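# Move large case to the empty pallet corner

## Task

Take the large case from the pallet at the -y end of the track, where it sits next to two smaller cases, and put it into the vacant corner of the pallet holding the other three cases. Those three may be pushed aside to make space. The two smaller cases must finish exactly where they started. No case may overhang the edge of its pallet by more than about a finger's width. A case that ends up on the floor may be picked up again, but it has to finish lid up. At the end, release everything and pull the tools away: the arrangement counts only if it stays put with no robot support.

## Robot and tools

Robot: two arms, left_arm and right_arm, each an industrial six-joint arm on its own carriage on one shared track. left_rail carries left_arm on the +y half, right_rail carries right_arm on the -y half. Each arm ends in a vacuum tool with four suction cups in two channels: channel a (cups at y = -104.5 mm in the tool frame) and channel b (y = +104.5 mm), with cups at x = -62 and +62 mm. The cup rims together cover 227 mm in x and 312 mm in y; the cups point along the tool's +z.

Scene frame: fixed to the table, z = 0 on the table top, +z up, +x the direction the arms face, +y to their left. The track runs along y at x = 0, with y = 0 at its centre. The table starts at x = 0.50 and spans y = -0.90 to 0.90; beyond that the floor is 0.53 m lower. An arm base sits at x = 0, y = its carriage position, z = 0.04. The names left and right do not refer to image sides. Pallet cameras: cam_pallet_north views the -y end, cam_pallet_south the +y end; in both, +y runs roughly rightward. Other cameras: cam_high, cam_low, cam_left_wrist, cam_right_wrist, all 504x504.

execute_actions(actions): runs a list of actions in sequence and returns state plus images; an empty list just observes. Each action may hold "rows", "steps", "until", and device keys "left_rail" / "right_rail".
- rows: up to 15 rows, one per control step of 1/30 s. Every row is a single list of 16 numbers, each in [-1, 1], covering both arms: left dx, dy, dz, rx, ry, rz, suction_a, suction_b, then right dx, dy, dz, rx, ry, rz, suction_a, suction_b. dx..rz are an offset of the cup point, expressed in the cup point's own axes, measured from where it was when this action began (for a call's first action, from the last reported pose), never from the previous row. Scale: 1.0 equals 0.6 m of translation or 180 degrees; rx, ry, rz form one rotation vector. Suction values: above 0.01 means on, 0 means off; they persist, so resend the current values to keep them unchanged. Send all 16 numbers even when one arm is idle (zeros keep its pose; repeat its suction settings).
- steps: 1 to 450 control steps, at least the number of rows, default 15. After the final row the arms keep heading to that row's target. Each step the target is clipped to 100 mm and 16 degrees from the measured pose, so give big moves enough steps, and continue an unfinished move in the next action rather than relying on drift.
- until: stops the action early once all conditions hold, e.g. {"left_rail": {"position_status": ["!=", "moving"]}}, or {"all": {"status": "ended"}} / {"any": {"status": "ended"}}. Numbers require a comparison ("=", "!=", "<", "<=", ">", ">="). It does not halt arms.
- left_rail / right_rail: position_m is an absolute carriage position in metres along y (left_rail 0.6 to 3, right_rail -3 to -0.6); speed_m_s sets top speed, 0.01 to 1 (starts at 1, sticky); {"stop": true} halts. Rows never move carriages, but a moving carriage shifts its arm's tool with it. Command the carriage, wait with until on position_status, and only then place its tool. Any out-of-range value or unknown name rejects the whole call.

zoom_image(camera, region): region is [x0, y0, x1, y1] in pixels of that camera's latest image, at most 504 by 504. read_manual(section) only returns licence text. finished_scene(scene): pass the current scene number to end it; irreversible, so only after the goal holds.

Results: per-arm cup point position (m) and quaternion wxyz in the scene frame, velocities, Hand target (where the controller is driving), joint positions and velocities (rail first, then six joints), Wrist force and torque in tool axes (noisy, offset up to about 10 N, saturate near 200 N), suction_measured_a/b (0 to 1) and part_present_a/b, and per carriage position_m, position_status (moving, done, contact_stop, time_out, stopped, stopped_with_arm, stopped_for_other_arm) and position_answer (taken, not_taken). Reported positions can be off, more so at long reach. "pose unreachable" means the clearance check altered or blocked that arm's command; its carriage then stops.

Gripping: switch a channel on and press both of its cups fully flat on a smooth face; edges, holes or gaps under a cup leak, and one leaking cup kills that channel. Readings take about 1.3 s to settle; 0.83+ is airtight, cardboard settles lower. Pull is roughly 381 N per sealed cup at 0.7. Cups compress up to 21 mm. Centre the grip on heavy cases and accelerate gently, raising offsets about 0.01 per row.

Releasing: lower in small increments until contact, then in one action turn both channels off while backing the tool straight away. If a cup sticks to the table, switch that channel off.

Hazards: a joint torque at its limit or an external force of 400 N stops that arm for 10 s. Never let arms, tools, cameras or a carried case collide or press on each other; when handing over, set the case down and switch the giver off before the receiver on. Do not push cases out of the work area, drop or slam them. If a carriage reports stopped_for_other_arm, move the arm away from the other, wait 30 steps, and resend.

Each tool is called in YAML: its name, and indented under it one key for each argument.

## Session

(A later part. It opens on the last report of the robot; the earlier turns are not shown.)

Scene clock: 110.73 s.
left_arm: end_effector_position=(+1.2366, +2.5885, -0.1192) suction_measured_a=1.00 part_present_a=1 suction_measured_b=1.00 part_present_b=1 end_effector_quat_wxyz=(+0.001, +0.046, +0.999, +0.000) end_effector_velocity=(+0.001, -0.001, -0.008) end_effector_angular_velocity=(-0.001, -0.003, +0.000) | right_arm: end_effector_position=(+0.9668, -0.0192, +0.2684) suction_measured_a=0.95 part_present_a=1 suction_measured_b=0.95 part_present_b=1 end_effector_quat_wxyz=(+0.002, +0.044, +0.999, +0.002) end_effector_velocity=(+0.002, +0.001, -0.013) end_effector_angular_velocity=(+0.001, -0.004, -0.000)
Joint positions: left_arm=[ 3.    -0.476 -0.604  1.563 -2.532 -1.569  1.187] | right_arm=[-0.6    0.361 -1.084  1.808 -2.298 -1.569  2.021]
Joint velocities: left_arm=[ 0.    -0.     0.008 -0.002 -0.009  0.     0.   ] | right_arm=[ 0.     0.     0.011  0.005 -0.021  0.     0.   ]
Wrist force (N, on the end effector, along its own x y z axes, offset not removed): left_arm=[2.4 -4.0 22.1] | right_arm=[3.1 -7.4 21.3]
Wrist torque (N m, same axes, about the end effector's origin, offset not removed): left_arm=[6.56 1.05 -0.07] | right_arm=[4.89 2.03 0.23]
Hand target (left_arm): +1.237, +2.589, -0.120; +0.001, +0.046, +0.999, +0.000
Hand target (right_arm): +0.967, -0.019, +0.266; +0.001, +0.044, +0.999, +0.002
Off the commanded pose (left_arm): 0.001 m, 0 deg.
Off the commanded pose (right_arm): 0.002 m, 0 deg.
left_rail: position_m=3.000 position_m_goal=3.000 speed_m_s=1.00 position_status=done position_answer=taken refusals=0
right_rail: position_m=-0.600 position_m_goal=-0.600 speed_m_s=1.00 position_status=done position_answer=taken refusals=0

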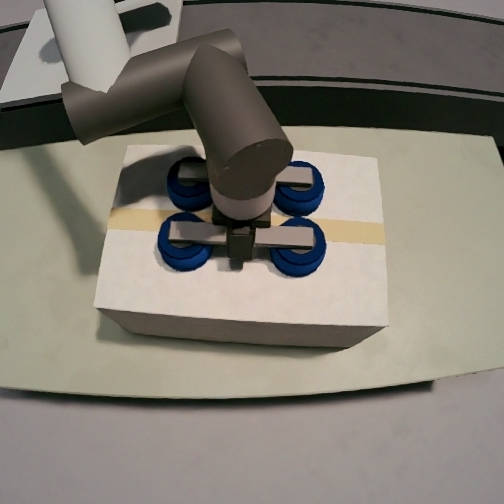

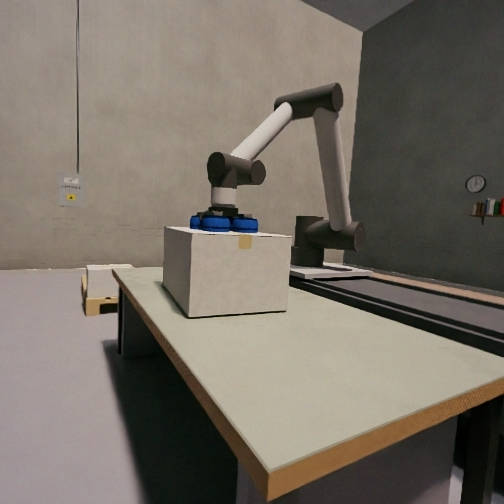

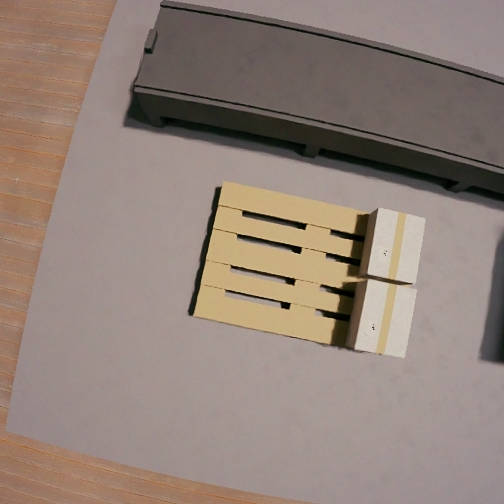

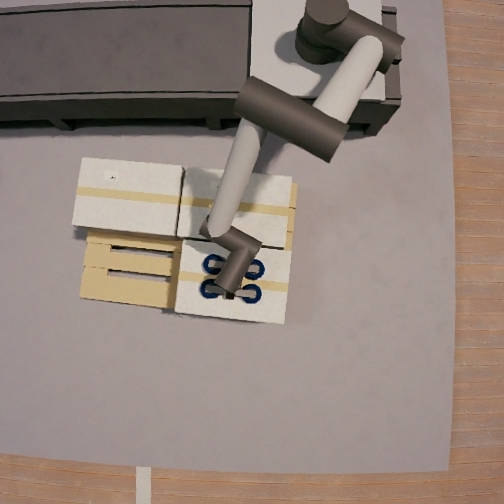

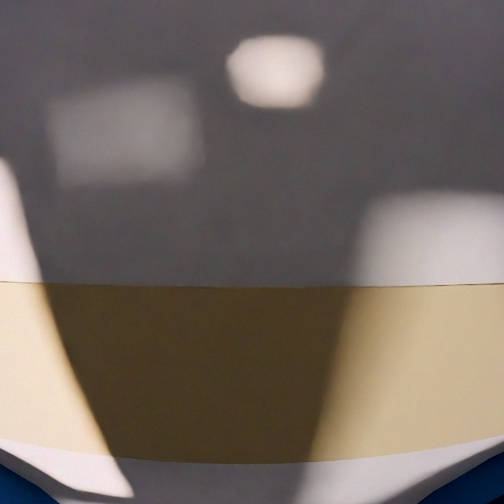

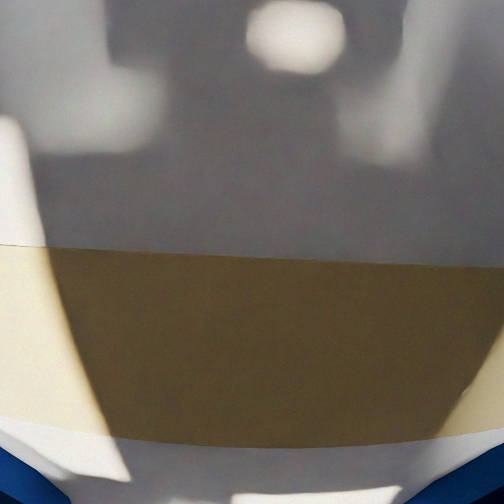

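execute_actions:
  actions: []

Scene clock: 112.07 s.
left_arm: end_effector_position=(+1.2366, +2.5885, -0.1205) suction_measured_a=1.00 part_present_a=1 suction_measured_b=1.00 part_present_b=1 end_effector_quat_wxyz=(+0.001, +0.046, +0.999, +0.000) end_effector_velocity=(-0.000, +0.000, -0.000) end_effector_angular_velocity=(+0.000, +0.000, +0.000) | right_arm: end_effector_position=(+0.9667, -0.0192, +0.2664) suction_measured_a=0.95 part_present_a=1 suction_measured_b=0.95 part_present_b=1 end_effector_quat_wxyz=(+0.001, +0.044, +0.999, +0.002) end_effector_velocity=(-0.000, -0.000, -0.000) end_effector_angular_velocity=(-0.000, +0.000, -0.000)
Joint positions: left_arm=[ 3.    -0.476 -0.602  1.563 -2.533 -1.569  1.187] | right_arm=[-0.6    0.361 -1.083  1.809 -2.301 -1.569  2.021]
Joint velocities: left_arm=[ 0.  0.  0. -0. -0. -0. -0.] | right_arm=[ 0. -0.  0.  0. -0.  0.  0.]
Wrist force (N, on the end effector, along its own x y z axes, offset not removed): left_arm=[-0.3 -2.3 30.1] | right_arm=[1.8 -6.1 31.5]
Wrist torque (N m, same axes, about the end effector's origin, offset not removed): left_arm=[7.21 1.10 0.03] | right_arm=[4.91 1.88 0.36]
Hand target (left_arm): +1.237, +2.589, -0.120; +0.001, +0.046, +0.999, +0.000
Hand target (right_arm): +0.967, -0.019, +0.266; +0.001, +0.044, +0.999, +0.002
Off the commanded pose (left_arm): 0.000 m, 0 deg.
Off the commanded pose (right_arm): 0.000 m, 0 deg.
left_rail: position_m=3.000 position_m_goal=3.000 speed_m_s=1.00 position_status=done position_answer=taken refusals=0
right_rail: position_m=-0.600 position_m_goal=-0.600 speed_m_s=1.00 position_status=done position_answer=taken refusals=0

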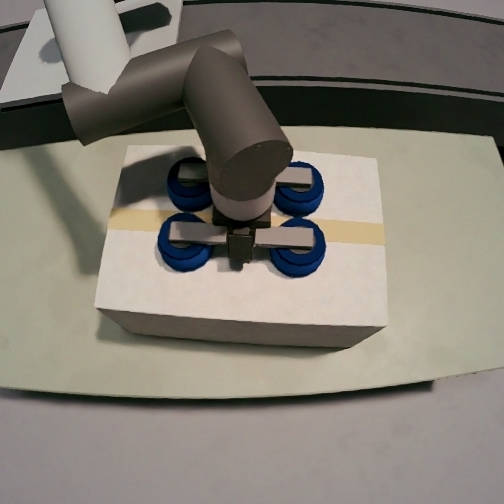

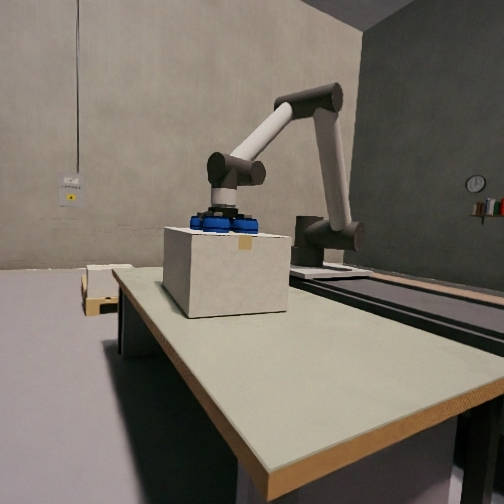

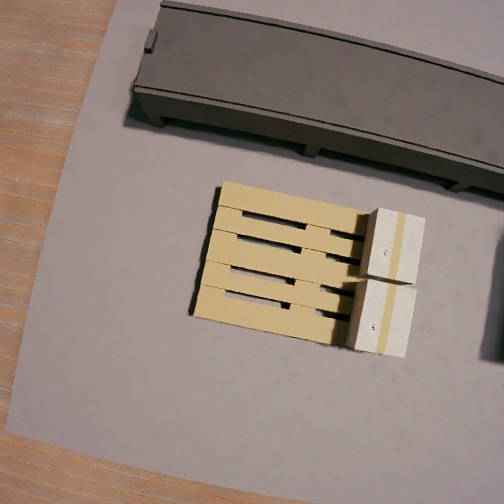

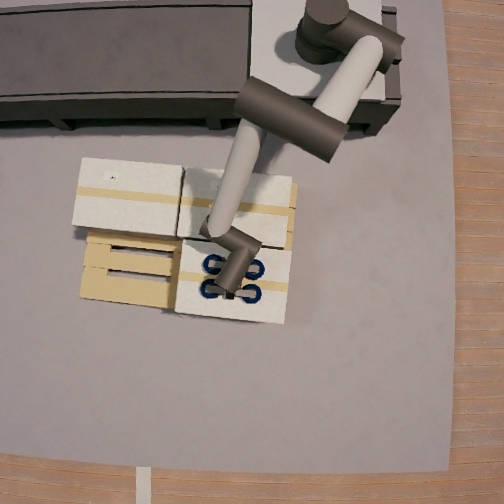

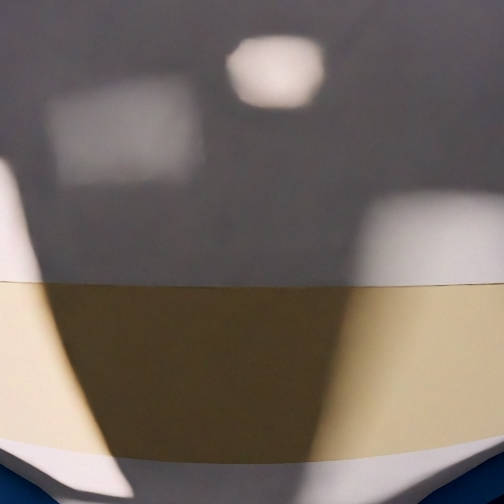

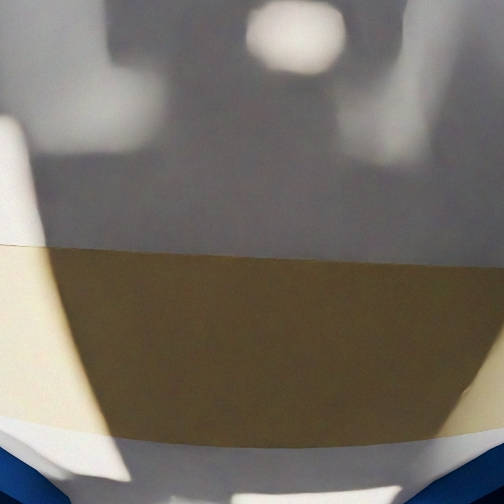

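execute_actions:
  actions:
    - {"rows": [[0,0,0.0025,0,0,0,1,1,0,0,0.003,0,0,0,1,1]], "steps": 6}

Scene clock: 114.10 s.
left_arm: end_effector_position=(+1.2366, +2.5885, -0.1216) suction_measured_a=1.00 part_present_a=1 suction_measured_b=1.00 part_present_b=1 end_effector_quat_wxyz=(+0.001, +0.046, +0.999, +0.000) end_effector_velocity=(+0.000, -0.000, -0.003) end_effector_angular_velocity=(-0.001, -0.001, +0.000) | right_arm: end_effector_position=(+0.9667, -0.0192, +0.2649) suction_measured_a=0.95 part_present_a=1 suction_measured_b=0.95 part_present_b=1 end_effector_quat_wxyz=(+0.001, +0.044, +0.999, +0.002) end_effector_velocity=(+0.000, +0.000, -0.004) end_effector_angular_velocity=(+0.000, -0.001, +0.000)
Joint positions: left_arm=[ 3.    -0.476 -0.601  1.563 -2.534 -1.569  1.187] | right_arm=[-0.6    0.361 -1.082  1.809 -2.302 -1.569  2.021]
Joint velocities: left_arm=[ 0.    -0.     0.003 -0.001 -0.004 -0.    -0.   ] | right_arm=[ 0.    -0.     0.003  0.002 -0.006  0.    -0.   ]
Wrist force (N, on the end effector, along its own x y z axes, offset not removed): left_arm=[1.1 -2.4 32.4] | right_arm=[4.8 -6.6 31.5]
Wrist torque (N m, same axes, about the end effector's origin, offset not removed): left_arm=[7.04 1.02 0.02] | right_arm=[4.99 1.51 0.39]
Hand target (left_arm): +1.237, +2.589, -0.122; +0.001, +0.046, +0.999, +0.000
Hand target (right_arm): +0.967, -0.019, +0.265; +0.001, +0.044, +0.999, +0.002
Off the commanded pose (left_arm): 0.000 m, 0 deg.
Off the commanded pose (right_arm): 0.000 m, 0 deg.
left_rail: position_m=3.000 position_m_goal=3.000 speed_m_s=1.00 position_status=done position_answer=taken refusals=0
right_rail: position_m=-0.600 position_m_goal=-0.600 speed_m_s=1.00 position_status=done position_answer=taken refusals=0

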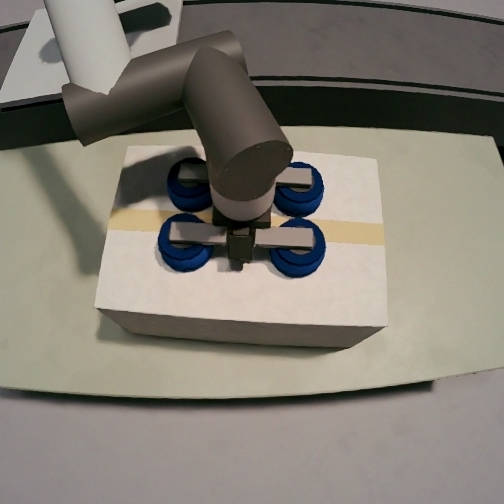

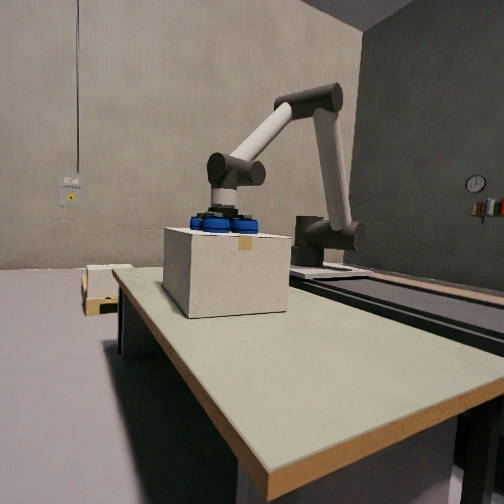

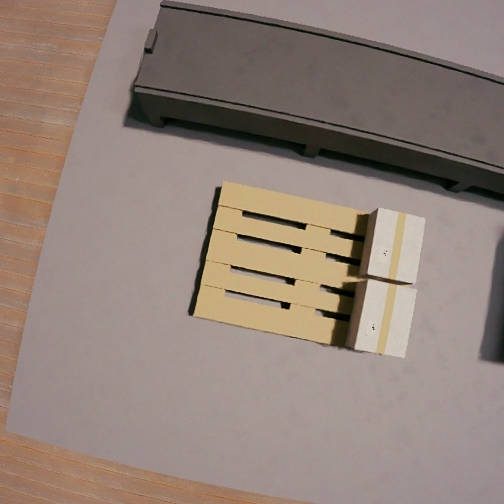

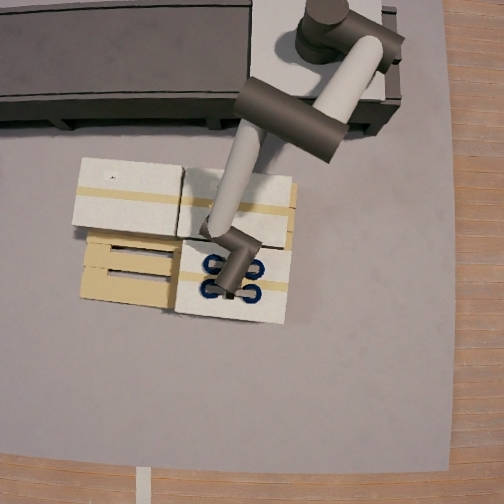

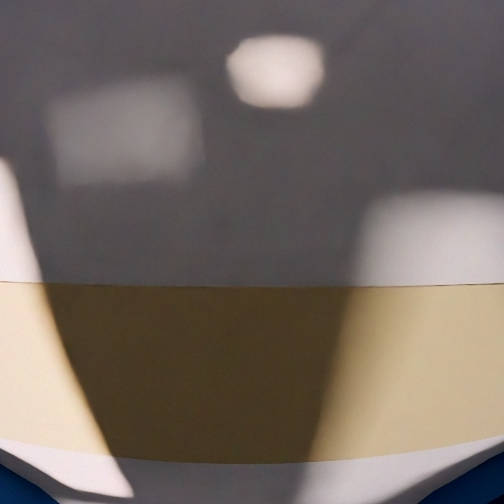

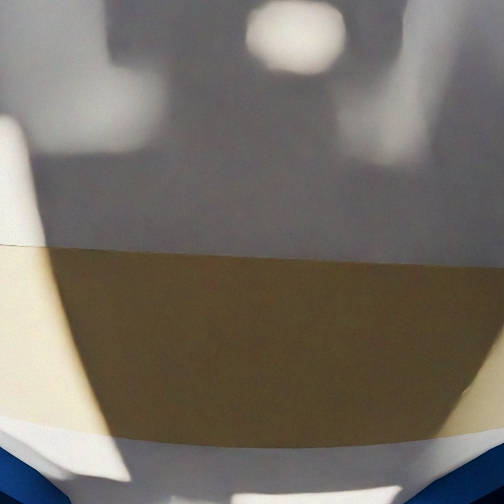

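execute_actions:
  actions:
    - {"rows": [[0,0,0.0027,0,0,0,1,1,0,0,0.0028,0,0,0,1,1]], "steps": 6}

Scene clock: 115.93 s.
left_arm: end_effector_position=(+1.2366, +2.5886, -0.1230) suction_measured_a=1.00 part_present_a=1 suction_measured_b=1.00 part_present_b=1 end_effector_quat_wxyz=(+0.001, +0.046, +0.999, +0.000) end_effector_velocity=(+0.000, -0.000, -0.003) end_effector_angular_velocity=(-0.000, -0.001, +0.000) | right_arm: end_effector_position=(+0.9667, -0.0192, +0.2635) suction_measured_a=0.95 part_present_a=1 suction_measured_b=0.95 part_present_b=1 end_effector_quat_wxyz=(+0.001, +0.044, +0.999, +0.002) end_effector_velocity=(+0.000, +0.000, -0.003) end_effector_angular_velocity=(+0.000, -0.001, +0.000)
Joint positions: left_arm=[ 3.    -0.476 -0.6    1.562 -2.535 -1.569  1.187] | right_arm=[-0.6    0.361 -1.081  1.81  -2.304 -1.569  2.021]
Joint velocities: left_arm=[ 0.     0.     0.003 -0.001 -0.003 -0.     0.   ] | right_arm=[ 0.    -0.     0.002  0.001 -0.004  0.    -0.   ]
Wrist force (N, on the end effector, along its own x y z axes, offset not removed): left_arm=[-0.6 -4.5 29.3] | right_arm=[1.3 -8.8 30.8]
Wrist torque (N m, same axes, about the end effector's origin, offset not removed): left_arm=[6.68 1.31 0.05] | right_arm=[4.74 1.97 0.42]
Hand target (left_arm): +1.237, +2.589, -0.123; +0.001, +0.046, +0.999, +0.000
Hand target (right_arm): +0.967, -0.019, +0.263; +0.001, +0.044, +0.999, +0.002
Off the commanded pose (left_arm): 0.000 m, 0 deg.
Off the commanded pose (right_arm): 0.000 m, 0 deg.
left_rail: position_m=3.000 position_m_goal=3.000 speed_m_s=1.00 position_status=done position_answer=taken refusals=0
right_rail: position_m=-0.600 position_m_goal=-0.600 speed_m_s=1.00 position_status=done position_answer=taken refusals=0

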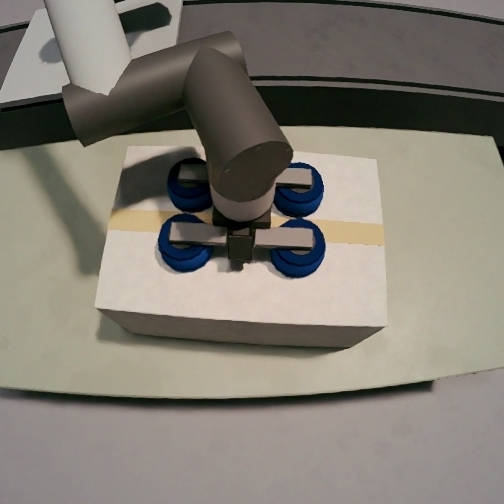

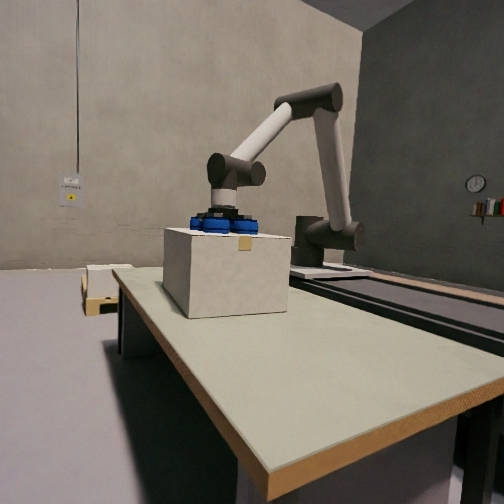

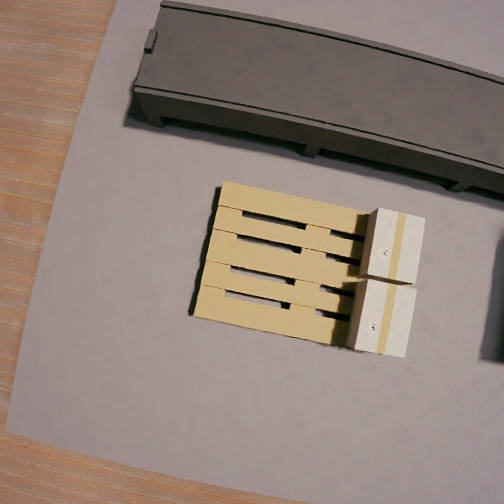

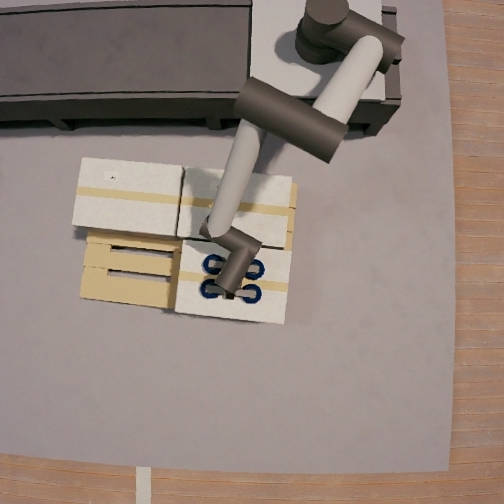

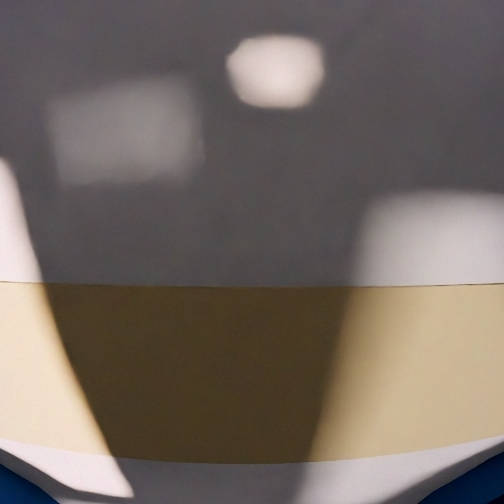

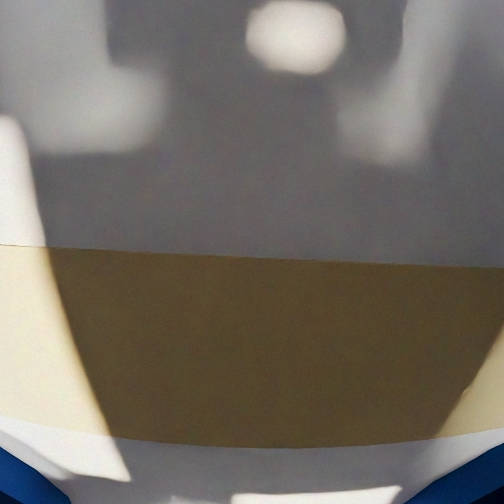

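execute_actions:
  actions:
    - {"rows": [[0,0,0.0025,0,0,0,1,1,0,0,0.0027,0,0,0,1,1]], "steps": 6}

Scene clock: 117.87 s.
left_arm: end_effector_position=(+1.2366, +2.5886, -0.1242) suction_measured_a=1.00 part_present_a=1 suction_measured_b=1.00 part_present_b=1 end_effector_quat_wxyz=(+0.001, +0.046, +0.999, +0.000) end_effector_velocity=(+0.000, -0.000, -0.003) end_effector_angular_velocity=(-0.000, -0.001, -0.000) | right_arm: end_effector_position=(+0.9667, -0.0192, +0.2622) suction_measured_a=0.95 part_present_a=1 suction_measured_b=0.95 part_present_b=1 end_effector_quat_wxyz=(+0.001, +0.044, +0.999, +0.002) end_effector_velocity=(+0.000, +0.000, -0.003) end_effector_angular_velocity=(+0.000, -0.001, -0.000)
Joint positions: left_arm=[ 3.    -0.476 -0.599  1.562 -2.535 -1.569  1.187] | right_arm=[-0.6    0.361 -1.08   1.811 -2.306 -1.569  2.021]
Joint velocities: left_arm=[ 0.     0.     0.003 -0.001 -0.003 -0.     0.   ] | right_arm=[ 0.    -0.     0.002  0.001 -0.004 -0.     0.   ]
Wrist force (N, on the end effector, along its own x y z axes, offset not removed): left_arm=[-4.0 -3.7 29.9] | right_arm=[2.8 -9.1 32.5]
Wrist torque (N m, same axes, about the end effector's origin, offset not removed): left_arm=[6.87 1.59 0.01] | right_arm=[4.69 1.75 0.34]
Hand target (left_arm): +1.237, +2.589, -0.124; +0.001, +0.046, +0.999, +0.000
Hand target (right_arm): +0.967, -0.019, +0.262; +0.001, +0.044, +0.999, +0.002
Off the commanded pose (left_arm): 0.000 m, 0 deg.
Off the commanded pose (right_arm): 0.000 m, 0 deg.
left_rail: position_m=3.000 position_m_goal=3.000 speed_m_s=1.00 position_status=done position_answer=taken refusals=0
right_rail: position_m=-0.600 position_m_goal=-0.600 speed_m_s=1.00 position_status=done position_answer=taken refusals=0

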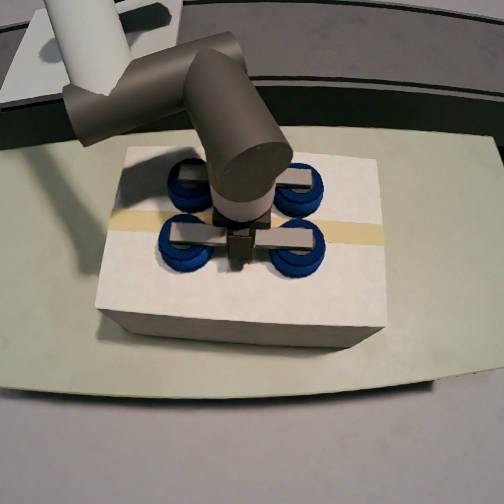

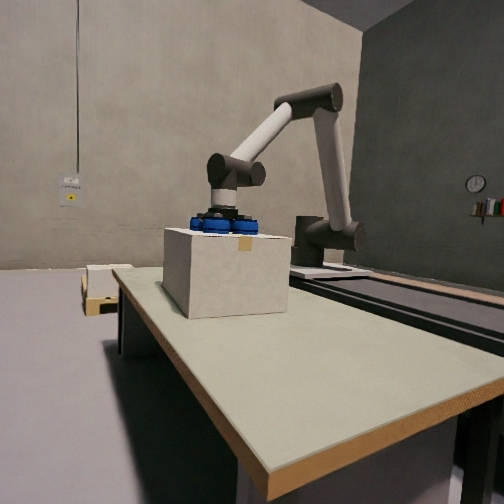

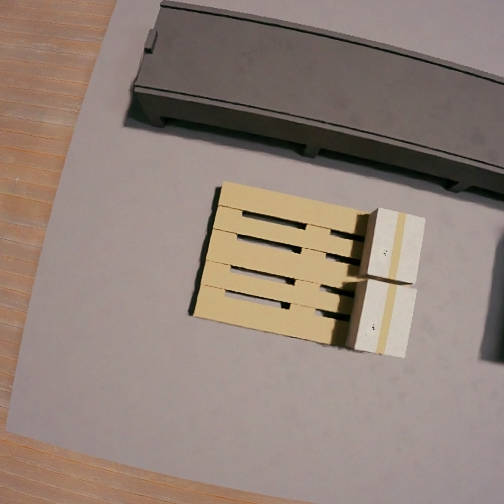

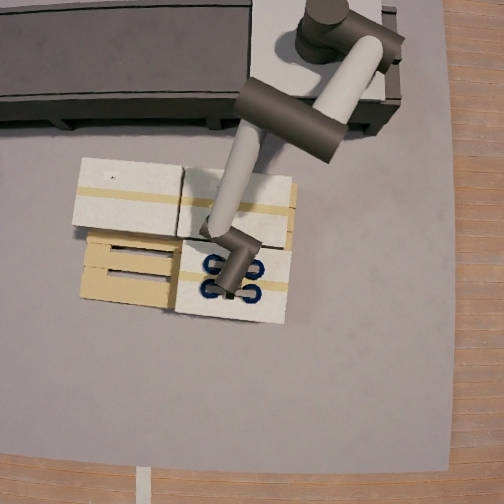

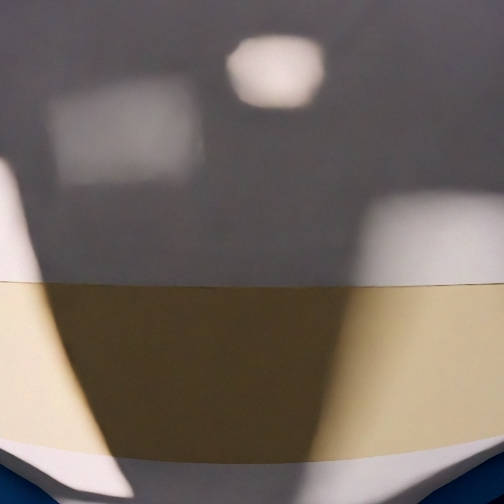

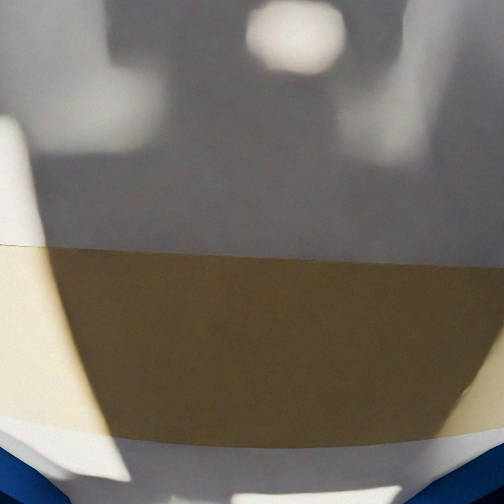

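execute_actions:
  actions:
    - {"rows": [[0,0,0.0024,0,0,0,1,1,0,0,0.0025,0,0,0,1,1]], "steps": 6}

Scene clock: 120.23 s.
left_arm: end_effector_position=(+1.2367, +2.5885, -0.1253) suction_measured_a=1.00 part_present_a=1 suction_measured_b=1.00 part_present_b=1 end_effector_quat_wxyz=(+0.001, +0.046, +0.999, +0.000) end_effector_velocity=(+0.001, -0.000, -0.001) end_effector_angular_velocity=(-0.000, -0.001, +0.000) | right_arm: end_effector_position=(+0.9669, -0.0192, +0.2612) suction_measured_a=0.95 part_present_a=1 suction_measured_b=0.95 part_present_b=1 end_effector_quat_wxyz=(+0.002, +0.044, +0.999, +0.002) end_effector_velocity=(+0.000, +0.000, -0.002) end_effector_angular_velocity=(+0.000, -0.001, -0.000)
Joint positions: left_arm=[ 3.    -0.476 -0.598  1.562 -2.536 -1.569  1.187] | right_arm=[-0.6    0.361 -1.079  1.811 -2.307 -1.569  2.021]
Joint velocities: left_arm=[ 0.     0.     0.002 -0.001 -0.002  0.001  0.   ] | right_arm=[ 0.    -0.     0.002  0.001 -0.003  0.    -0.   ]
Wrist force (N, on the end effector, along its own x y z axes, offset not removed): left_arm=[6.9 -3.4 6.7] | right_arm=[13.5 -13.6 -3.5]
Wrist torque (N m, same axes, about the end effector's origin, offset not removed): left_arm=[6.32 -1.45 -0.14] | right_arm=[-2.10 -2.58 -0.58]
Hand target (left_arm): +1.237, +2.589, -0.126; +0.001, +0.046, +0.999, +0.000
Hand target (right_arm): +0.967, -0.019, +0.261; +0.001, +0.044, +0.999, +0.002
Off the commanded pose (left_arm): 0.000 m, 0 deg.
Off the commanded pose (right_arm): 0.001 m, 0 deg.
left_rail: position_m=3.000 position_m_goal=3.000 speed_m_s=1.00 position_status=done position_answer=taken refusals=0
right_rail: position_m=-0.600 position_m_goal=-0.600 speed_m_s=1.00 position_status=done position_answer=taken refusals=0

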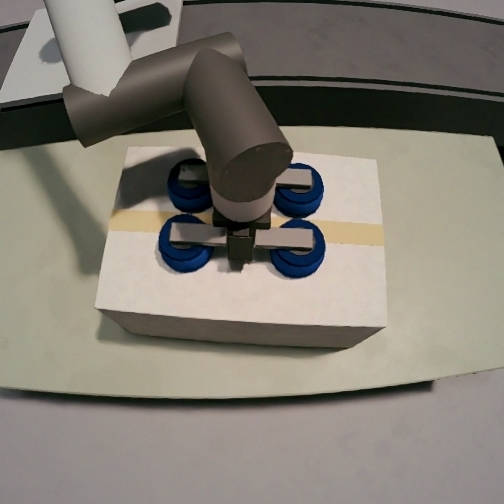

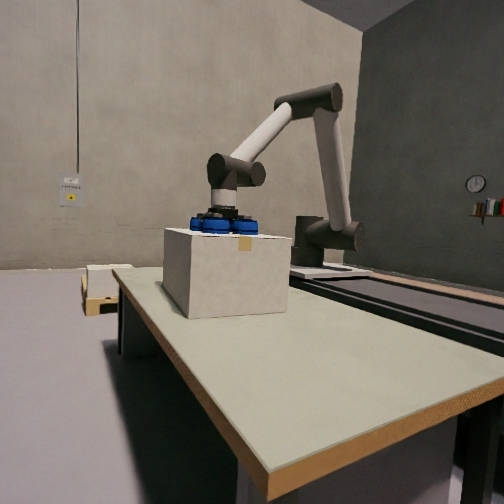

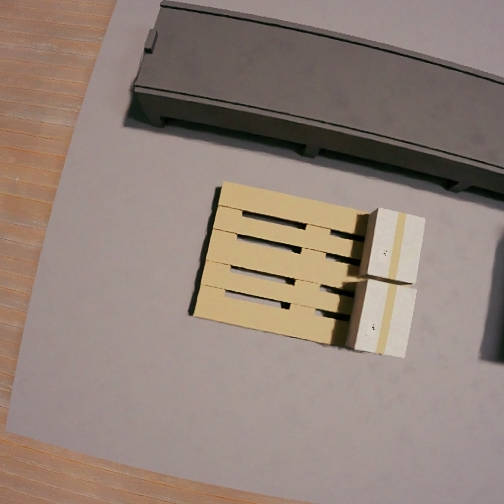

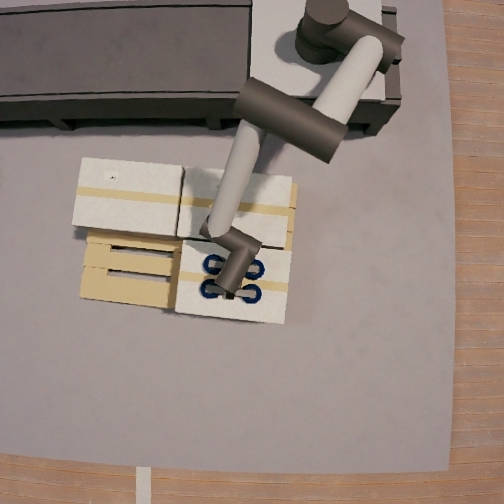

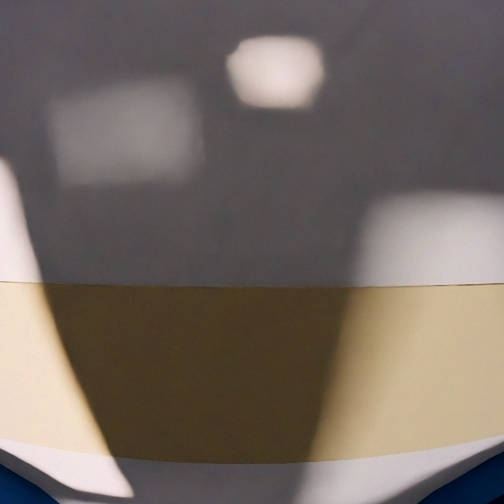

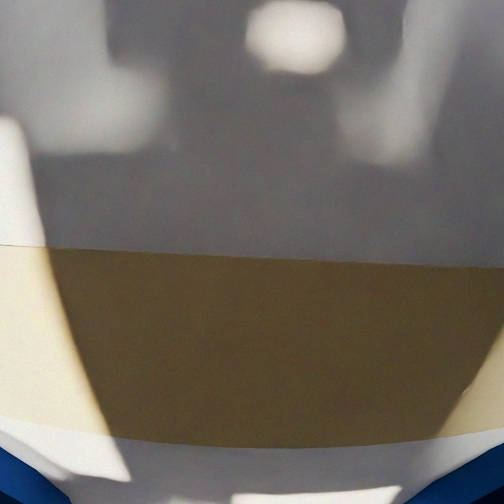

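execute_actions:
  actions:
    - {"rows": [[0,0,-0.003,0,0,0,0,0,0,0,-0.003,0,0,0,0,0],[0,0,-0.007,0,0,0,0,0,0,0,-0.007,0,0,0,0,0],[0,0,-0.012,0,0,0,0,0,0,0,-0.012,0,0,0,0,0],[0,0,-0.017,0,0,0,0,0,0,0,-0.017,0,0,0,0,0],[0,0,-0.022,0,0,0,0,0,0,0,-0.022,0,0,0,0,0],[0,0,-0.027,0,0,0,0,0,0,0,-0.027,0,0,0,0,0],[0,0,-0.032,0,0,0,0,0,0,0,-0.032,0,0,0,0,0],[0,0,-0.037,0,0,0,0,0,0,0,-0.037,0,0,0,0,0],[0,0,-0.045,0,0,0,0,0,0,0,-0.045,0,0,0,0,0],[0,0,-0.06,0,0,0,0,0,0,0,-0.06,0,0,0,0,0],[0,0,-0.085,0,0,0,0,0,0,0,-0.08,0,0,0,0,0],[0,0,-0.12,0,0,0,0,0,0,0,-0.1,0,0,0,0,0],[0.01,-0.01,-0.16,0,0,0,0,0,0,0,-0.12,0,0,0,0,0],[0.03,-0.03,-0.2,0,0,0,0,0,0,0,-0.135,0,0,0,0,0],[0.416,-0.386,-0.733,0,0,0,0,0,0,0,-0.145,0,0,0,0,0]], "steps": 20}
    - {"left_rail":{"position_m":0.6},"right_rail":{"position_m":-2.2},"steps":18}

Scene clock: 133.40 s.
left_arm: end_effector_position=(+1.0099, +2.0885, +0.2537) suction_measured_a=0.01 part_present_a=0 suction_measured_b=0.01 part_present_b=0 end_effector_quat_wxyz=(+0.001, +0.047, +0.999, -0.000) end_effector_velocity=(-0.295, -1.220, +0.421) end_effector_angular_velocity=(-0.008, -0.008, -0.004) | right_arm: end_effector_position=(+0.9666, -0.3406, +0.3482) suction_measured_a=0.00 part_present_a=0 suction_measured_b=0.00 part_present_b=0 end_effector_quat_wxyz=(+0.002, +0.044, +0.999, +0.002) end_effector_velocity=(-0.000, -1.004, +0.001) end_effector_angular_velocity=(+0.000, -0.000, -0.000)
Joint positions: left_arm=[ 2.679 -0.702 -1.035  1.746 -2.285 -1.57   0.963] | right_arm=[-0.921  0.361 -1.144  1.767 -2.198 -1.569  2.021]
Joint velocities: left_arm=[-1.005 -0.308 -0.457  0.062  0.385  0.    -0.304] | right_arm=[-1.004 -0.    -0.001  0.     0.     0.    -0.   ]
Wrist force (N, on the end effector, along its own x y z axes, offset not removed): left_arm=[-0.4 -6.4 0.4] | right_arm=[0.7 -7.8 -6.4]
Wrist torque (N m, same axes, about the end effector's origin, offset not removed): left_arm=[-1.02 -0.06 0.02] | right_arm=[-1.20 0.10 0.30]
Hand target (left_arm): +0.970, +2.017, +0.310; +0.002, +0.047, +0.999, -0.001
Hand target (right_arm): +0.967, -0.386, +0.348; +0.002, +0.044, +0.999, +0.002
Off the commanded pose (left_arm): 0.080 m, 0 deg.
Off the commanded pose (right_arm): 0.000 m, 0 deg.
left_rail: position_m=2.679 position_m_goal=0.600 speed_m_s=1.00 position_status=moving position_answer=taken refusals=0
right_rail: position_m=-0.921 position_m_goal=-2.200 speed_m_s=1.00 position_status=moving position_answer=taken refusals=0

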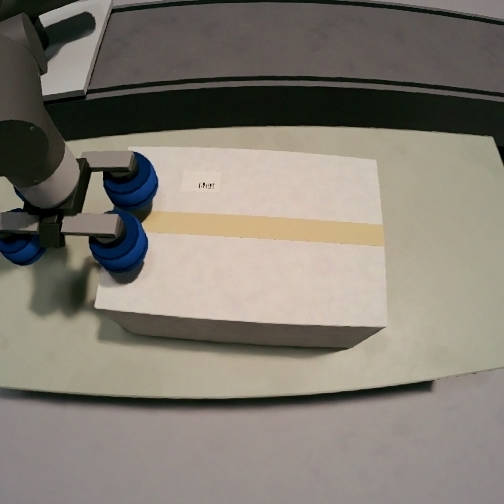

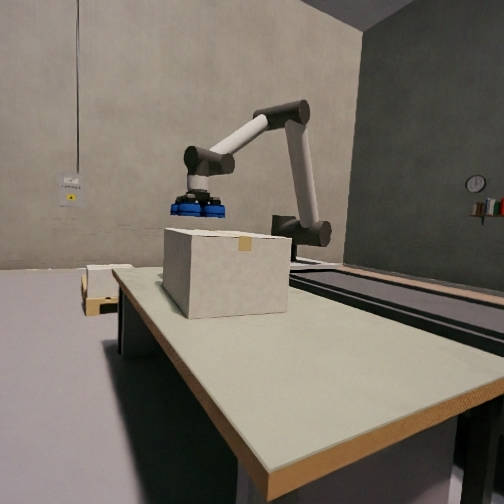

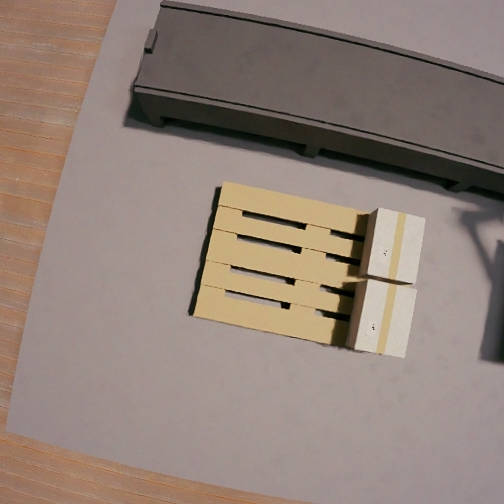

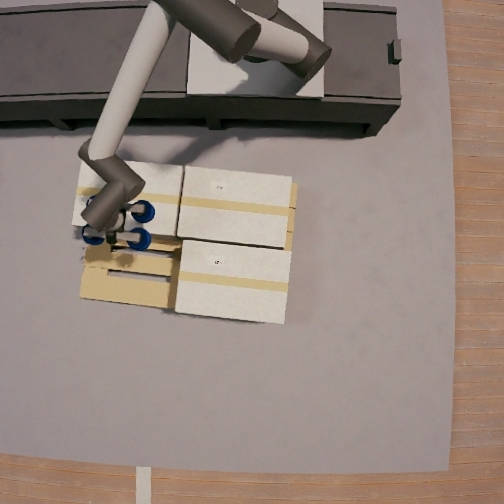

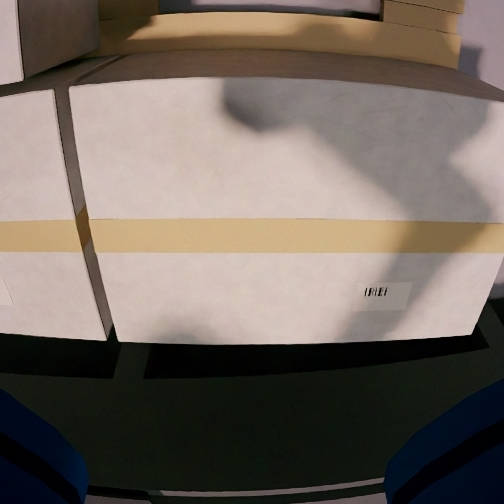

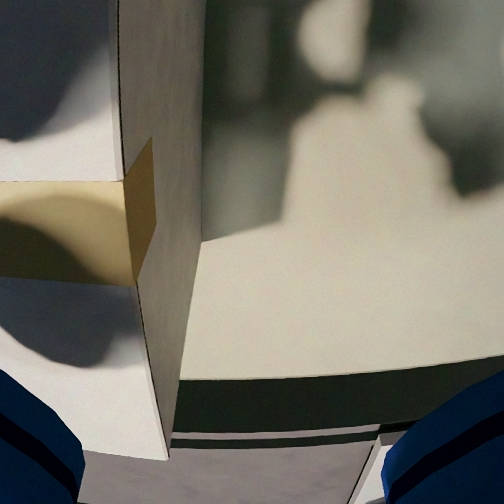

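Hand target z 0.310 clears the case top (0.282). Refresh.

execute_actions:
  actions: []

zoom_image:
  camera: "cam_pallet_south"
  region: [60, 145, 310, 335]

Scene clock: 135.93 s.
left_arm: end_effector_position=(+0.9700, -0.0168, +0.3096) suction_measured_a=0.01 part_present_a=0 suction_measured_b=0.01 part_present_b=0 end_effector_quat_wxyz=(+0.002, +0.047, +0.999, -0.001) end_effector_velocity=(-0.000, -0.000, +0.000) end_effector_angular_velocity=(-0.000, -0.000, +0.000) | right_arm: end_effector_position=(+0.9666, -1.6197, +0.3483) suction_measured_a=0.00 part_present_a=0 suction_measured_b=0.00 part_present_b=0 end_effector_quat_wxyz=(+0.002, +0.044, +0.999, +0.002) end_effector_velocity=(-0.000, +0.000, -0.000) end_effector_angular_velocity=(+0.000, +0.000, +0.000)
Joint positions: left_arm=[ 0.6   -0.742 -1.095  1.753 -2.232 -1.57   0.922] | right_arm=[-2.2    0.361 -1.144  1.767 -2.198 -1.569  2.021]
Joint velocities: left_arm=[ 0. -0. -0. -0.  0. -0. -0.] | right_arm=[ 0.  0.  0. -0.  0.  0. -0.]
Wrist force (N, on the end effector, along its own x y z axes, offset not removed): left_arm=[-0.3 -6.7 1.1] | right_arm=[4.1 -7.1 -3.9]
Wrist torque (N m, same axes, about the end effector's origin, offset not removed): left_arm=[-1.07 -0.07 -0.02] | right_arm=[-1.14 -0.35 0.34]
Hand target (left_arm): +0.970, -0.017, +0.310; +0.002, +0.047, +0.999, -0.001
Hand target (right_arm): +0.967, -1.620, +0.348; +0.002, +0.044, +0.999, +0.002
Off the commanded pose (left_arm): 0.006 m, 0 deg.
Off the commanded pose (right_arm): 0.000 m, 0 deg.
left_rail: position_m=0.600 position_m_goal=0.600 speed_m_s=1.00 position_status=done position_answer=taken refusals=0
right_rail: position_m=-2.200 position_m_goal=-2.200 speed_m_s=1.00 position_status=done position_answer=taken refusals=0

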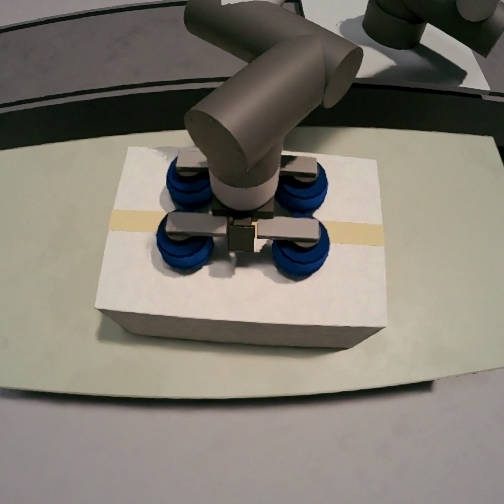

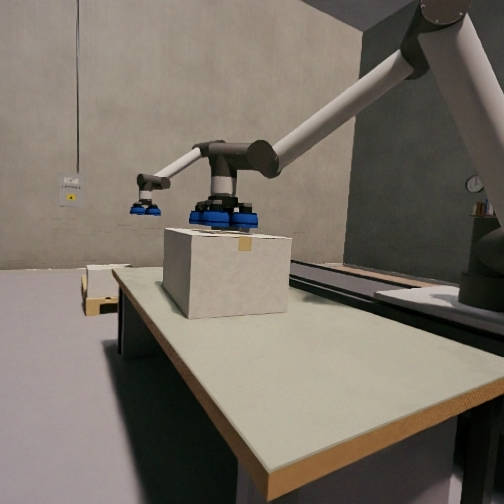

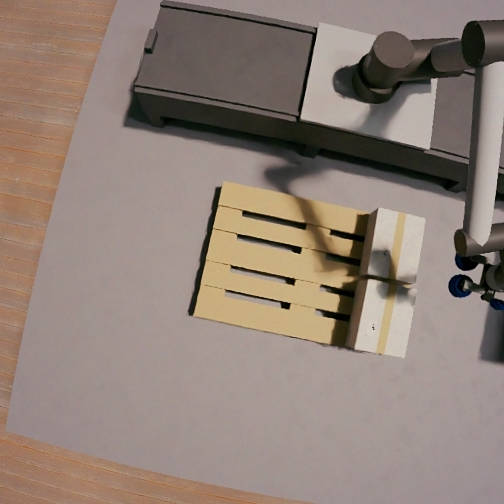

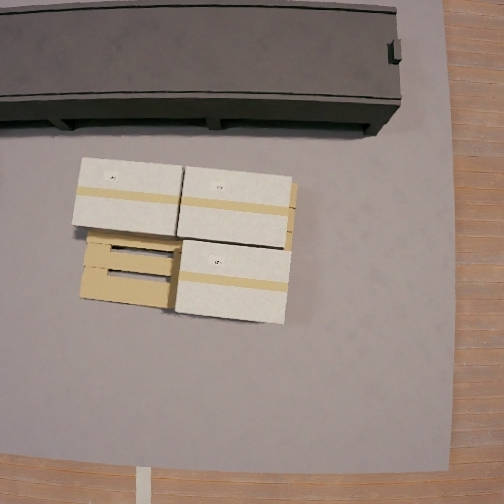

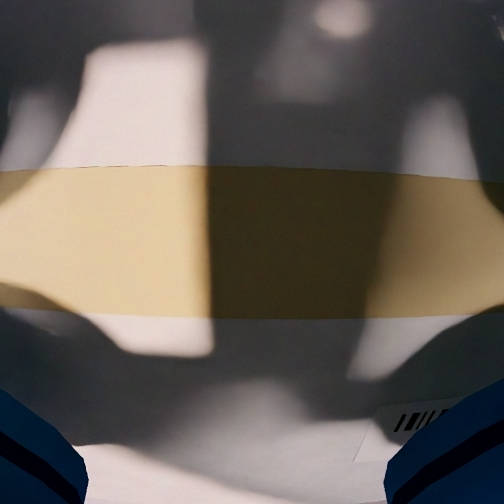

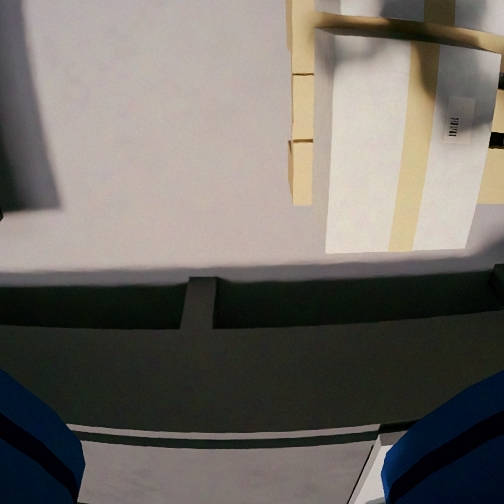

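Region (60, 145, 310, 335) of cam_pallet_south's 504x504 image, scaled by 2.016, with more detail than that image has; it fills the top 383 rows of this view, and the rest is white.

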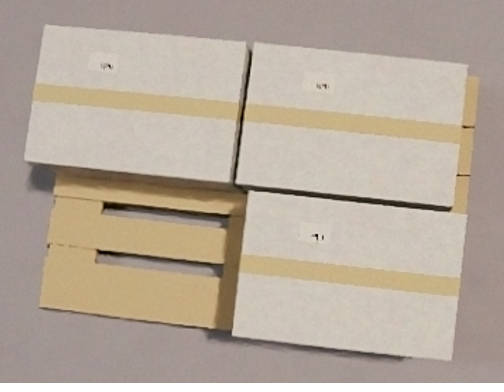

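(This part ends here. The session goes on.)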